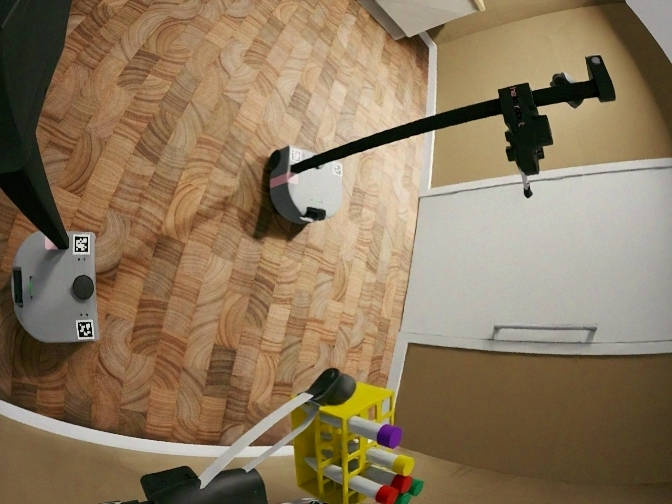

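Too shallow; retry deeper.

Request:
execute_actions(
  actions=[
    {"r1":{"base":{"translate_m":-0.72},"joints":{"wrist_yaw_rad":-0.29,"arm_m":0.38,"gripper_m":0.15}}},
  ],
  cameras=[],
)

Request:
execute_actions(
  actions=[
    {"r1":{"joints":{"arm_m":0.52}}},
  ],
  cameras=["r1_wrist_camera"],
)

Request:
execute_actions(
  actions=[
    {"r1":{"joints":{"gripper_m":-0.03}}},
  ],
  cameras=[],
)

Request:
execute_actions(
  actions=[
    {"r1":{"base":{"translate_m":0.13},"joints":{"wrist_yaw_rad":-0.45,"arm_m":0.35}}},
  ],
  cameras=[],
)

Request:
execute_actions(
  actions=[
    {"r1":{"base":{"translate_m":0.17},"joints":{"wrist_yaw_rad":-0.62,"arm_m":0.22}}},
  ],
  cameras=[],
)

Request:
execute_actions(
  actions=[
    {"r1":{"base":{"translate_m":0.2},"joints":{"wrist_yaw_rad":-0.8,"arm_m":0.13}}},
  ],
  cameras=[],
)

Request:
execute_actions(
  actions=[
    {"r1":{"base":{"translate_m":0.2},"joints":{"arm_m":0.07}}},
  ],
  cameras=["r1_wrist_camera","r2_nav_camera"],
)

Scene clock: 229.73 s.
r1.base_odometry: x=+0.777 y=-0.961 heading=+1.336 (m, m, rad; r1's odometry frame)
r1.turned_by_wheels: +0.000 (rad since the last result)
r1.turned_by_imu: +0.002 (rad since the last result)
r1.base_tilt: forward=-2.4 right=-1.0 (deg)
r1.lidar_m: 2.44 1.95 1.71 0.93 0.80 0.69 0.69 0.81 0.91 0.90 1.07 1.90
r1.head_depth_mm: 871 1039 1283 1391 - - 1081 / 849 1015 1236 - - 1206 1117 / 833 992 - - 1340 1228 - / 818 937 - 1512 1384 1220 - / 800 - 1194 1461 1388 1223 1106 / 751 932 1118 1416 1394 1216 1093 / - 949 1090 1370 1370 1224 1090
r1.base_status: done
r1.joint_positions: lift_m=+0.900 arm_m=+0.380 wrist_yaw_rad=-0.290 wrist_pitch_rad=-0.020 wrist_roll_rad=-0.015 gripper_m=+0.150 head_pan_rad=-1.994 head_tilt_rad=-0.988
r1.joint_status: all done
r1.motor_effort: left_wheel=-1(9) right_wheel=+1(2) lift_m=+23(23) arm_m=+4(5) wrist_yaw_rad=+0(5) wrist_pitch_rad=+11(12) wrist_roll_rad=+0(0) gripper_m=-1(82) head_pan_rad=-4(4) head_tilt_rad=-6(6) (%)
r1.hand_pose: x=-0.0947 y=-0.7696 z=+1.0096 quat_wxyz=(+0.704, -0.094, -0.695, -0.110) (m; r1's base frame)
r1.wrist_depth_mm: 291 289 289 295 283 298 301 / 294 300 296 303 291 304 307 / 302 304 302 307 299 310 316 / 309 313 312 319 306 321 325 / 317 322 321 328 314 330 334 / 329 - 332 337 326 341 342 / 334 342 336 345 334 351 355
r2.base_odometry: x=+1.808 y=-0.418 heading=+1.749 (m, m, rad; r2's odometry frame)
r2.turned_by_wheels: +0.000 (rad since the last result)
r2.turned_by_imu: +0.001 (rad since the last result)
r2.base_tilt: forward=+2.7 right=+1.4 (deg)
r2.lidar_m: 0.86 2.26 2.59 1.34 0.83 0.75 0.75 0.61 0.55 0.55 0.66 0.83
r2.head_depth_mm: 684 1712 1966 1722 317 1252 1105 / 1602 1818 1913 1121 326 1253 1108 / 1662 1901 2046 1609 1379 1255 1117 / 1713 1980 2056 1697 1445 1260 1113 / 1779 2067 2061 1702 1447 1258 1116 / 1839 2137 2063 1709 1443 1264 1116 / 1913 2244 2074 1709 1447 1270 1116
r2.base_status: not commanded
r2.joint_positions: lift_m=+0.915 arm_m=+0.003 wrist_yaw_rad=+1.568 wrist_pitch_rad=-0.028 wrist_roll_rad=+0.014 gripper_m=+0.097 head_pan_rad=-0.007 head_tilt_rad=-0.790
r2.joint_status: not commanded
r2.on_its_own: gripper_m is held at +0.097, not at your +0.085, by its stall guard, which is not easing now
r2.motor_effort: left_wheel=-4(4) right_wheel=+4(4) lift_m=+36(35) arm_m=-3(3) wrist_yaw_rad=+1(1) wrist_pitch_rad=+13(13) wrist_roll_rad=+0(0) gripper_m=-20(20) head_pan_rad=+3(2) head_tilt_rad=-3(3) (%)
r2.hand_pose: x=+0.2341 y=-0.1485 z=+1.0221 quat_wxyz=(+0.505, +0.510, -0.497, +0.489) (m; r2's base frame)
r2.wrist_depth_mm: - - - 820 - - 986 / - - - - 143 - 948 / - - - 152 148 - 932 / - - 130 152 144 - 885 / - - 153 160 152 - 887 / - - 143 169 144 - 829 / - - 148 147 145 - 752
pictures: none
No camera images: the call's "cameras" was empty. Leave "cameras" out to get every camera's image.

Scene clock: 232.03 s.
r1.base_odometry: x=+0.777 y=-0.961 heading=+1.337 (m, m, rad; r1's odometry frame)
r1.turned_by_wheels: +0.000 (rad since the last result)
r1.turned_by_imu: +0.001 (rad since the last result)
r1.base_tilt: forward=-2.4 right=-0.9 (deg)
r1.lidar_m: 2.43 1.95 1.71 0.93 0.79 0.69 0.69 0.81 0.92 0.90 1.07 1.90
r1.head_depth_mm: 866 1038 1279 1397 - - 1080 / 847 1012 1238 - - 1206 1118 / 834 986 1139 - 1346 1226 - / 819 931 - 1509 1386 1226 - / 795 - 1211 1456 1388 1225 1104 / 755 961 1105 1407 1376 1216 1092 / - 868 1084 1371 1378 1219 1085
r1.base_status: not commanded
r1.joint_positions: lift_m=+0.900 arm_m=+0.519 wrist_yaw_rad=-0.294 wrist_pitch_rad=-0.021 wrist_roll_rad=-0.015 gripper_m=+0.150 head_pan_rad=-1.994 head_tilt_rad=-0.988
r1.joint_status: all done
r1.motor_effort: left_wheel=+2(2) right_wheel=-2(3) lift_m=+23(23) arm_m=+7(6) wrist_yaw_rad=+3(3) wrist_pitch_rad=+12(12) wrist_roll_rad=+0(0) gripper_m=-2(2) head_pan_rad=-4(4) head_tilt_rad=-6(5) (%)
r1.hand_pose: x=-0.0955 y=-0.9091 z=+1.0095 quat_wxyz=(+0.704, -0.095, -0.695, -0.112) (m; r1's base frame)
r1.wrist_depth_mm: 164 165 167 92 170 160 158 / 169 169 171 94 173 162 164 / 173 173 175 97 179 167 168 / 177 178 180 100 183 172 173 / 180 182 185 103 187 176 178 / 186 - 188 106 193 190 195 / 191 193 194 108 198 188 201
r2.base_odometry: x=+1.808 y=-0.418 heading=+1.749 (m, m, rad; r2's odometry frame)
r2.turned_by_wheels: +0.000 (rad since the last result)
r2.turned_by_imu: +0.000 (rad since the last result)
r2.base_tilt: forward=+2.9 right=+1.3 (deg)
r2.lidar_m: 0.86 2.26 2.59 1.33 0.83 0.75 0.75 0.61 0.55 0.55 0.67 0.83
r2.head_depth_mm: 683 1703 1977 1722 316 1248 1106 / 1600 1814 1924 1116 326 1251 1111 / 1649 1904 2033 1617 1386 1255 1107 / 1719 1969 2046 1691 1443 1253 1113 / 1770 2062 2043 1697 1446 1258 1118 / 1833 2152 2056 1701 1449 1265 1120 / 1911 2246 2075 1703 1456 1266 1119
r2.base_status: not commanded
r2.joint_positions: lift_m=+0.915 arm_m=+0.003 wrist_yaw_rad=+1.568 wrist_pitch_rad=-0.028 wrist_roll_rad=+0.014 gripper_m=+0.097 head_pan_rad=-0.007 head_tilt_rad=-0.790
r2.joint_status: not commanded
r2.on_its_own: gripper_m is held at +0.097, not at your +0.085, by its stall guard, which is not easing now
r2.motor_effort: left_wheel=-4(4) right_wheel=+3(4) lift_m=+35(35) arm_m=-4(3) wrist_yaw_rad=+1(1) wrist_pitch_rad=+13(13) wrist_roll_rad=+0(0) gripper_m=-19(21) head_pan_rad=+3(3) head_tilt_rad=-3(3) (%)
r2.hand_pose: x=+0.2341 y=-0.1485 z=+1.0221 quat_wxyz=(+0.505, +0.510, -0.497, +0.489) (m; r2's base frame)
r2.wrist_depth_mm: - - - 812 - - 997 / - - - - 144 - 965 / - - - 152 148 - 935 / - - 130 151 144 - 888 / - - 153 160 153 - 867 / - - 143 169 144 - 836 / - - 148 148 144 - 741
pictures: r1_wrist_camera
camera_calibration (this result's frames):
r1_wrist_camera: T_world_to_cam=[[-0.952895, 0.30312, 0.0104865, 0.17523], [0.0478414, 0.184357, -0.981694, 1.19875], [-0.299505, -0.934949, -0.190174, -0.5182], [0, 0, 0, 1]] pos_world=[-0.0455776, -0.758604, 1.07642]
Images, in order (width x height): r1_wrist_camera 644x364.

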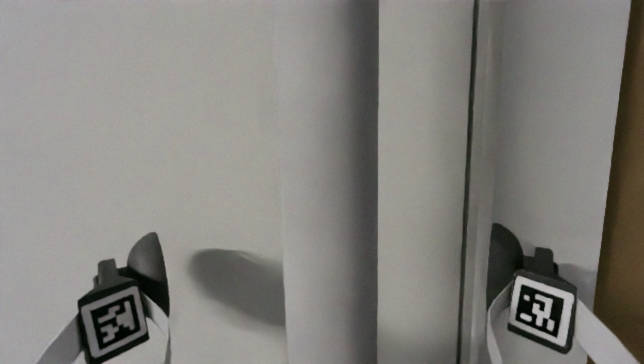

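Scene clock: 234.33 s.
r1.base_odometry: x=+0.777 y=-0.961 heading=+1.337 (m, m, rad; r1's odometry frame)
r1.turned_by_wheels: +0.000 (rad since the last result)
r1.turned_by_imu: +0.001 (rad since the last result)
r1.base_tilt: forward=-2.4 right=-1.0 (deg)
r1.lidar_m: 2.44 1.95 1.71 0.93 0.80 0.69 0.69 0.81 0.92 0.90 1.07 1.91
r1.head_depth_mm: 869 1038 1285 1397 - - 1086 / 850 1017 1247 - - 1205 1116 / 838 995 1140 - 1341 1225 - / 819 936 - 1502 1383 1228 - / 796 - 1219 1463 1388 1217 1107 / 759 961 1114 1412 1385 1210 1095 / - 873 1091 1371 1369 1219 1082
r1.base_status: not commanded
r1.joint_positions: lift_m=+0.900 arm_m=+0.520 wrist_yaw_rad=-0.298 wrist_pitch_rad=-0.024 wrist_roll_rad=-0.015 gripper_m=-0.029 head_pan_rad=-1.994 head_tilt_rad=-0.990
r1.joint_status: all done
r1.motor_effort: left_wheel=+0(7) right_wheel=-1(9) lift_m=+23(24) arm_m=+5(9) wrist_yaw_rad=+6(53) wrist_pitch_rad=+13(16) wrist_roll_rad=+0(0) gripper_m=-29(100) head_pan_rad=-4(4) head_tilt_rad=-4(6) (%)
r1.hand_pose: x=-0.0964 y=-0.9089 z=+1.0087 quat_wxyz=(+0.703, -0.095, -0.695, -0.114) (m; r1's base frame)
r1.wrist_depth_mm: 164 165 166 92 169 160 159 / 168 169 171 94 174 163 164 / 171 173 175 97 179 167 168 / 177 178 179 99 183 171 173 / 181 182 185 103 188 177 179 / 187 188 188 106 118 181 195 / 192 191 197 108 201 185 200
r2.base_odometry: x=+1.808 y=-0.418 heading=+1.749 (m, m, rad; r2's odometry frame)
r2.turned_by_wheels: +0.000 (rad since the last result)
r2.turned_by_imu: +0.000 (rad since the last result)
r2.base_tilt: forward=+2.7 right=+1.3 (deg)
r2.lidar_m: 0.86 2.27 2.59 1.34 0.83 0.75 0.75 0.61 0.55 0.55 0.67 0.83
r2.head_depth_mm: 684 1706 1959 1726 316 1254 1111 / 1591 1807 1925 1122 326 1254 1109 / 1658 1898 2048 1598 1385 1250 1110 / 1726 1970 2040 1689 1440 1262 1109 / 1772 2064 2047 1698 1446 1260 1119 / 1841 2138 2063 1699 1448 1263 1120 / 1911 2246 2059 1710 1455 1268 1120
r2.base_status: not commanded
r2.joint_positions: lift_m=+0.915 arm_m=+0.003 wrist_yaw_rad=+1.568 wrist_pitch_rad=-0.028 wrist_roll_rad=+0.014 gripper_m=+0.097 head_pan_rad=-0.007 head_tilt_rad=-0.790
r2.joint_status: not commanded
r2.on_its_own: gripper_m is held at +0.097, not at your +0.085, by its stall guard, which is not easing now
r2.motor_effort: left_wheel=-4(4) right_wheel=+4(3) lift_m=+36(35) arm_m=-3(3) wrist_yaw_rad=+2(2) wrist_pitch_rad=+13(13) wrist_roll_rad=+0(1) gripper_m=-20(19) head_pan_rad=+4(3) head_tilt_rad=-3(3) (%)
r2.hand_pose: x=+0.2341 y=-0.1485 z=+1.0221 quat_wxyz=(+0.505, +0.510, -0.497, +0.489) (m; r2's base frame)
r2.wrist_depth_mm: - - - 831 - - 996 / - - - - 143 - 973 / - - - 152 148 - 925 / - - 130 152 144 - 878 / - - 153 160 152 - 861 / - - 143 169 144 - 834 / - - 148 147 144 - 752
pictures: none
No camera images: the call's "cameras" was empty. Leave "cameras" out to get every camera's image.

Scene clock: 237.13 s.
r1.base_odometry: x=+0.807 y=-0.835 heading=+1.336 (m, m, rad; r1's odometry frame)
r1.turned_by_wheels: +0.000 (rad since the last result)
r1.turned_by_imu: -0.007 (rad since the last result)
r1.base_tilt: forward=-2.4 right=-0.9 (deg)
r1.lidar_m: 2.31 1.92 1.67 0.92 0.94 0.82 0.82 0.95 0.75 0.76 1.00 1.94
r1.head_depth_mm: 910 1084 1346 1558 - - 1087 / 888 1058 1290 - - 1217 1109 / 871 1030 - - 1343 1225 - / 853 981 - 1534 1379 1217 - / 828 - 991 1324 1390 1218 1110 / 616 734 931 1189 1380 1216 1085 / - - 932 1192 1384 1218 1090
r1.base_status: done
r1.joint_positions: lift_m=+0.900 arm_m=+0.350 wrist_yaw_rad=-0.485 wrist_pitch_rad=-0.023 wrist_roll_rad=-0.015 gripper_m=-0.023 head_pan_rad=-1.994 head_tilt_rad=-0.991
r1.joint_status: wrist_yaw_rad off_target (ended at -0.485, target -0.450); the others done
r1.on_its_own: wrist_yaw_rad is held at -0.492, not at your -0.450, by its stall guard, which is not easing now; gripper_m is held at -0.024, not at your -0.030, by its stall guard, which is not easing now
r1.motor_effort: left_wheel=-2(64) right_wheel=+3(21) lift_m=+25(25) arm_m=-3(17) wrist_yaw_rad=-7(54) wrist_pitch_rad=+13(17) wrist_roll_rad=+0(1) gripper_m=-21(29) head_pan_rad=-4(4) head_tilt_rad=-4(6) (%)
r1.hand_pose: x=-0.1406 y=-0.7215 z=+1.0089 quat_wxyz=(+0.690, -0.160, -0.683, -0.179) (m; r1's base frame)
r1.wrist_depth_mm: 179 179 181 107 185 408 445 / 183 185 186 110 190 422 451 / 189 189 192 113 194 438 471 / 192 195 196 117 200 447 483 / 198 200 200 120 204 465 498 / 203 204 207 122 212 481 520 / 211 211 214 127 218 494 539
r2.base_odometry: x=+1.808 y=-0.418 heading=+1.749 (m, m, rad; r2's odometry frame)
r2.turned_by_wheels: +0.000 (rad since the last result)
r2.turned_by_imu: +0.000 (rad since the last result)
r2.base_tilt: forward=+2.7 right=+1.2 (deg)
r2.lidar_m: 0.81 2.27 2.59 1.34 0.83 0.75 0.75 0.61 0.55 0.55 0.67 1.27
r2.head_depth_mm: 1558 1774 1961 1715 317 1252 1106 / 1516 1810 1972 1564 326 1256 1110 / 706 1648 1863 1415 1361 1256 1110 / 1593 1837 2010 1651 1402 1257 1113 / 1701 1965 2055 1699 1454 1257 1117 / 1793 2122 2060 1701 1451 1265 1119 / 1914 2239 2067 1702 1446 1265 1122
r2.base_status: not commanded
r2.joint_positions: lift_m=+0.915 arm_m=+0.003 wrist_yaw_rad=+1.568 wrist_pitch_rad=-0.028 wrist_roll_rad=+0.014 gripper_m=+0.097 head_pan_rad=-0.007 head_tilt_rad=-0.790
r2.joint_status: not commanded
r2.on_its_own: gripper_m is held at +0.097, not at your +0.085, by its stall guard, which is not easing now
r2.motor_effort: left_wheel=-4(4) right_wheel=+4(4) lift_m=+36(36) arm_m=-3(3) wrist_yaw_rad=+1(1) wrist_pitch_rad=+13(13) wrist_roll_rad=+0(0) gripper_m=-20(19) head_pan_rad=+3(3) head_tilt_rad=-3(3) (%)
r2.hand_pose: x=+0.2341 y=-0.1485 z=+1.0221 quat_wxyz=(+0.505, +0.510, -0.497, +0.489) (m; r2's base frame)
r2.wrist_depth_mm: - - - - - - - / - - - 673 143 - 952 / - - - 152 148 - 924 / - - 130 151 144 - 895 / - - 153 160 153 - 858 / - - 143 170 145 - 823 / - - 148 147 144 - 766
pictures: none
No camera images: the call's "cameras" was empty. Leave "cameras" out to get every camera's image.

Scene clock: 239.93 s.
r1.base_odometry: x=+0.847 y=-0.670 heading=+1.335 (m, m, rad; r1's odometry frame)
r1.turned_by_wheels: -0.001 (rad since the last result)
r1.turned_by_imu: -0.007 (rad since the last result)
r1.base_tilt: forward=-2.6 right=-0.9 (deg)
r1.lidar_m: 2.14 1.87 1.63 0.94 1.13 0.98 0.98 1.14 0.60 0.64 1.00 2.01
r1.head_depth_mm: 955 1143 1429 1655 - - 1087 / 937 1121 1348 - - 1207 1118 / 912 1100 1244 - 1343 1237 - / 537 620 - 1093 1342 1224 - / 509 - 740 986 1320 1223 1110 / 516 - - 1034 1336 1216 1087 / 542 - - 1090 1341 1212 1083
r1.base_status: done
r1.joint_positions: lift_m=+0.900 arm_m=+0.220 wrist_yaw_rad=-0.685 wrist_pitch_rad=-0.025 wrist_roll_rad=-0.014 gripper_m=-0.023 head_pan_rad=-1.994 head_tilt_rad=-0.991
r1.joint_status: wrist_yaw_rad off_target (ended at -0.685, target -0.620); the others done
r1.on_its_own: gripper_m is held at -0.024, not at your -0.030, by its stall guard, which is not easing now; left_wheel is at rest, and its effort (-20) is outside its rest range (-18 to +18); wrist_yaw_rad is at rest, and its effort (+56) is outside its rest range (-12 to +12)
r1.motor_effort: left_wheel=-20(27) right_wheel=+18(22) lift_m=+25(25) arm_m=+3(10) wrist_yaw_rad=+56(58) wrist_pitch_rad=+14(15) wrist_roll_rad=+0(1) gripper_m=-25(25) head_pan_rad=-4(4) head_tilt_rad=-4(4) (%)
r1.hand_pose: x=-0.1832 y=-0.5626 z=+1.0083 quat_wxyz=(+0.668, -0.227, -0.664, -0.248) (m; r1's base frame)
r1.wrist_depth_mm: 179 180 181 106 182 761 825 / 183 182 186 110 188 772 879 / 187 190 190 113 193 801 912 / 192 194 195 115 198 836 890 / 198 198 201 119 203 858 918 / 204 204 206 122 207 900 918 / 210 211 213 126 217 949 936
r2.base_odometry: x=+1.808 y=-0.418 heading=+1.749 (m, m, rad; r2's odometry frame)
r2.turned_by_wheels: +0.000 (rad since the last result)
r2.turned_by_imu: +0.000 (rad since the last result)
r2.base_tilt: forward=+2.7 right=+1.3 (deg)
r2.lidar_m: 0.82 2.26 2.59 1.34 0.84 0.75 0.75 0.61 0.55 0.55 0.67 1.27
r2.head_depth_mm: 1552 1779 1957 1720 316 1248 1107 / 3151 1893 1985 1685 325 1249 1111 / 1301 1554 1873 1687 1411 1255 1112 / 1400 1651 1889 1442 1373 1260 1115 / 695 1754 1951 1619 1388 1263 1114 / 1744 2092 2053 1693 1449 1256 1117 / 1905 2244 2072 1706 1454 1264 1117
r2.base_status: not commanded
r2.joint_positions: lift_m=+0.915 arm_m=+0.003 wrist_yaw_rad=+1.568 wrist_pitch_rad=-0.028 wrist_roll_rad=+0.014 gripper_m=+0.097 head_pan_rad=-0.007 head_tilt_rad=-0.790
r2.joint_status: not commanded
r2.on_its_own: gripper_m is held at +0.097, not at your +0.085, by its stall guard, which is not easing now
r2.motor_effort: left_wheel=-4(4) right_wheel=+3(4) lift_m=+35(34) arm_m=-3(3) wrist_yaw_rad=+1(1) wrist_pitch_rad=+13(13) wrist_roll_rad=+0(1) gripper_m=-20(19) head_pan_rad=+3(2) head_tilt_rad=-3(4) (%)
r2.hand_pose: x=+0.2341 y=-0.1485 z=+1.0221 quat_wxyz=(+0.505, +0.510, -0.497, +0.489) (m; r2's base frame)
r2.wrist_depth_mm: - - - - - - 982 / - - 694 707 143 - 965 / - - 751 152 147 - 943 / - - 129 151 144 - 907 / - - 152 159 153 - 851 / - - 143 169 145 - 833 / - - 148 148 144 - 754
pictures: none
No camera images: the call's "cameras" was empty. Leave "cameras" out to get every camera's image.

Scene clock: 243.97 s.
r1.base_odometry: x=+0.893 y=-0.475 heading=+1.335 (m, m, rad; r1's odometry frame)
r1.turned_by_wheels: +0.000 (rad since the last result)
r1.turned_by_imu: -0.046 (rad since the last result)
r1.base_tilt: forward=-2.4 right=-0.9 (deg)
r1.lidar_m: 1.96 1.87 1.58 1.57 1.05 1.17 1.17 1.25 0.50 0.59 1.09 1.95
r1.head_depth_mm: 1036 1247 1573 1694 - - 1086 / 464 1200 1472 - - 1209 1112 / 428 499 574 - 1334 1221 - / 377 425 - 837 1125 1223 - / 466 521 - 928 1261 1219 1105 / 487 550 - - 1315 1215 1088 / 511 601 - - 1351 1208 1084
r1.base_status: done
r1.joint_positions: lift_m=+0.900 arm_m=+0.130 wrist_yaw_rad=-0.888 wrist_pitch_rad=-0.025 wrist_roll_rad=-0.014 gripper_m=-0.023 head_pan_rad=-1.994 head_tilt_rad=-0.991
r1.joint_status: wrist_yaw_rad off_target (ended at -0.888, target -0.800); the others done
r1.on_its_own: wrist_yaw_rad is held at -0.879, not at your -0.800, by its stall guard, which is not easing now; gripper_m is held at -0.024, not at your -0.030, by its stall guard, which is not easing now
r1.motor_effort: left_wheel=-1(16) right_wheel=+3(21) lift_m=+25(25) arm_m=+3(11) wrist_yaw_rad=+8(62) wrist_pitch_rad=+14(15) wrist_roll_rad=-1(1) gripper_m=-21(26) head_pan_rad=-4(4) head_tilt_rad=-4(4) (%)
r1.hand_pose: x=-0.2197 y=-0.4360 z=+1.0083 quat_wxyz=(+0.639, -0.293, -0.638, -0.314) (m; r1's base frame)
r1.wrist_depth_mm: 174 177 180 107 185 - 877 / 178 181 185 110 191 - 890 / 183 185 188 113 196 - 934 / 187 191 194 117 200 - 945 / 193 195 199 119 205 - 922 / 198 200 203 122 216 - 943 / 203 206 212 126 221 - 974
r2.base_odometry: x=+1.808 y=-0.418 heading=+1.749 (m, m, rad; r2's odometry frame)
r2.turned_by_wheels: +0.000 (rad since the last result)
r2.turned_by_imu: +0.001 (rad since the last result)
r2.base_tilt: forward=+2.7 right=+1.1 (deg)
r2.lidar_m: 1.35 0.86 2.59 1.34 0.83 0.75 0.75 0.61 0.55 0.55 0.67 1.27
r2.head_depth_mm: 1555 1779 1967 1725 317 1250 1105 / 3199 1917 1988 1677 325 1253 1108 / 3365 2586 2043 1691 1436 1259 1111 / 1205 1396 1707 1687 1437 1256 1111 / 1361 1640 1935 1489 1378 1256 1116 / 1621 2029 1998 1451 1389 1259 1119 / 705 855 1997 1702 1448 1264 1117
r2.base_status: not commanded
r2.joint_positions: lift_m=+0.915 arm_m=+0.003 wrist_yaw_rad=+1.568 wrist_pitch_rad=-0.028 wrist_roll_rad=+0.014 gripper_m=+0.097 head_pan_rad=-0.007 head_tilt_rad=-0.790
r2.joint_status: not commanded
r2.on_its_own: gripper_m is held at +0.097, not at your +0.085, by its stall guard, which is not easing now
r2.motor_effort: left_wheel=-4(4) right_wheel=+4(3) lift_m=+34(36) arm_m=-3(3) wrist_yaw_rad=+1(1) wrist_pitch_rad=+13(13) wrist_roll_rad=+0(0) gripper_m=-21(21) head_pan_rad=+2(2) head_tilt_rad=-3(3) (%)
r2.hand_pose: x=+0.2341 y=-0.1485 z=+1.0221 quat_wxyz=(+0.505, +0.510, -0.497, +0.489) (m; r2's base frame)
r2.wrist_depth_mm: - - - - - - 994 / - 721 - - 143 - 969 / - - - 152 148 - 919 / - - 131 151 144 - 910 / - - 153 159 152 - 856 / - - 143 170 144 - 831 / - - 148 148 144 - 765
pictures: none
No camera images: the call's "cameras" was empty. Leave "cameras" out to get every camera's image.

Scene clock: 247.17 s.
r1.base_odometry: x=+0.940 y=-0.281 heading=+1.335 (m, m, rad; r1's odometry frame)
r1.turned_by_wheels: +0.000 (rad since the last result)
r1.turned_by_imu: -0.096 (rad since the last result)
r1.base_tilt: forward=-2.5 right=-1.0 (deg)
r1.lidar_m: 1.78 1.93 1.56 1.54 1.09 1.36 1.34 1.38 0.44 0.55 1.17 1.76
r1.head_depth_mm: 357 1365 1765 1697 - - 1085 / 372 430 512 - - 1211 1114 / 320 378 - - 1075 1220 - / 410 477 - 764 1062 1219 - / 434 509 - - - 1218 1106 / 458 551 - - - 1218 1092 / 486 594 725 - 1351 1217 1087
r1.base_status: done
r1.joint_positions: lift_m=+0.900 arm_m=+0.070 wrist_yaw_rad=-0.952 wrist_pitch_rad=-0.030 wrist_roll_rad=-0.053 gripper_m=-0.023 head_pan_rad=-1.994 head_tilt_rad=-0.991
r1.joint_status: all done
r1.on_its_own: wrist_yaw_rad is held at -0.944, not at your -0.800, by its stall guard, which is not easing now; gripper_m is held at -0.024, not at your -0.030, by its stall guard, which is not easing now
r1.motor_effort: left_wheel=-7(12) right_wheel=+9(15) lift_m=+25(25) arm_m=+3(8) wrist_yaw_rad=+7(44) wrist_pitch_rad=+17(18) wrist_roll_rad=+25(25) gripper_m=-24(25) head_pan_rad=-4(4) head_tilt_rad=-4(5) (%)
r1.hand_pose: x=-0.2295 y=-0.3628 z=+1.0070 quat_wxyz=(+0.640, -0.305, -0.616, -0.342) (m; r1's base frame)
r1.wrist_depth_mm: 175 177 180 107 184 - 973 / 180 181 185 110 188 - - / 184 187 189 113 193 - - / 189 191 194 116 200 - - / 194 197 199 119 206 - - / 200 202 204 122 211 - - / 206 207 213 126 218 - -
r2.base_odometry: x=+1.808 y=-0.418 heading=+1.749 (m, m, rad; r2's odometry frame)
r2.turned_by_wheels: +0.000 (rad since the last result)
r2.turned_by_imu: +0.000 (rad since the last result)
r2.base_tilt: forward=+2.9 right=+1.2 (deg)
r2.lidar_m: 1.27 0.96 2.59 1.34 0.84 0.75 0.75 0.61 0.55 0.55 0.66 1.27
r2.head_depth_mm: 1559 1772 1971 1720 316 1249 1106 / 3171 1890 1992 1672 326 1250 1111 / 3329 2577 2028 1679 1433 1257 1113 / 3386 2587 2041 1690 1439 1258 1116 / 1146 1352 1605 1688 1444 1262 1112 / 1379 1882 2044 1487 1403 1261 1117 / 1914 2236 2066 1461 1393 1262 1122
r2.base_status: not commanded
r2.joint_positions: lift_m=+0.915 arm_m=+0.003 wrist_yaw_rad=+1.568 wrist_pitch_rad=-0.028 wrist_roll_rad=+0.014 gripper_m=+0.097 head_pan_rad=-0.007 head_tilt_rad=-0.790
r2.joint_status: not commanded
r2.on_its_own: gripper_m is held at +0.097, not at your +0.085, by its stall guard, which is not easing now
r2.motor_effort: left_wheel=-4(4) right_wheel=+3(4) lift_m=+35(34) arm_m=-3(4) wrist_yaw_rad=+0(1) wrist_pitch_rad=+13(13) wrist_roll_rad=+0(0) gripper_m=-19(20) head_pan_rad=+3(3) head_tilt_rad=-3(3) (%)
r2.hand_pose: x=+0.2341 y=-0.1485 z=+1.0221 quat_wxyz=(+0.505, +0.510, -0.497, +0.489) (m; r2's base frame)
r2.wrist_depth_mm: - - - - - - 979 / 751 774 - - 143 - 932 / - - - 153 148 - 929 / - - 130 151 144 - 882 / - 862 153 159 153 - 857 / - - 143 170 144 - 825 / - - 148 147 144 - 749
pictures: r1_wrist_camera, r2_nav_camera (sideways: a quarter turn counterclockwise sets it upright)
camera_calibration (this result's frames):
r1_wrist_camera: T_world_to_cam=[[-0.568662, 0.821116, 0.0489068, 0.119395], [0.136024, 0.152508, -0.978897, 1.10793], [-0.811247, -0.550008, -0.198417, -0.0175271], [0, 0, 0, 1]] pos_world=[-0.0970294, -0.276646, 1.07524]
r2_nav_camera: T_world_to_cam=[[0.698611, -0.0299862, 0.714873, -0.8878], [0.00851957, -0.998702, -0.0502175, 0.116344], [0.715451, 0.0411729, -0.697448, 0.856239], [0, 0, 0, 1]] pos_world=[0.00663871, 0.0543171, 1.23769]
Images, in order (width x height): r1_wrist_camera 644x364, r2_nav_camera 672x504.

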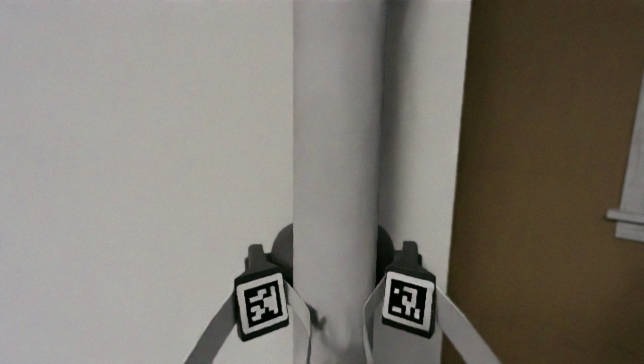

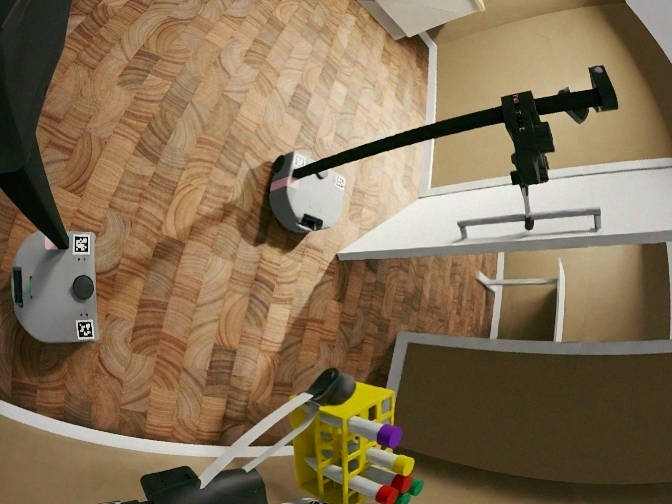

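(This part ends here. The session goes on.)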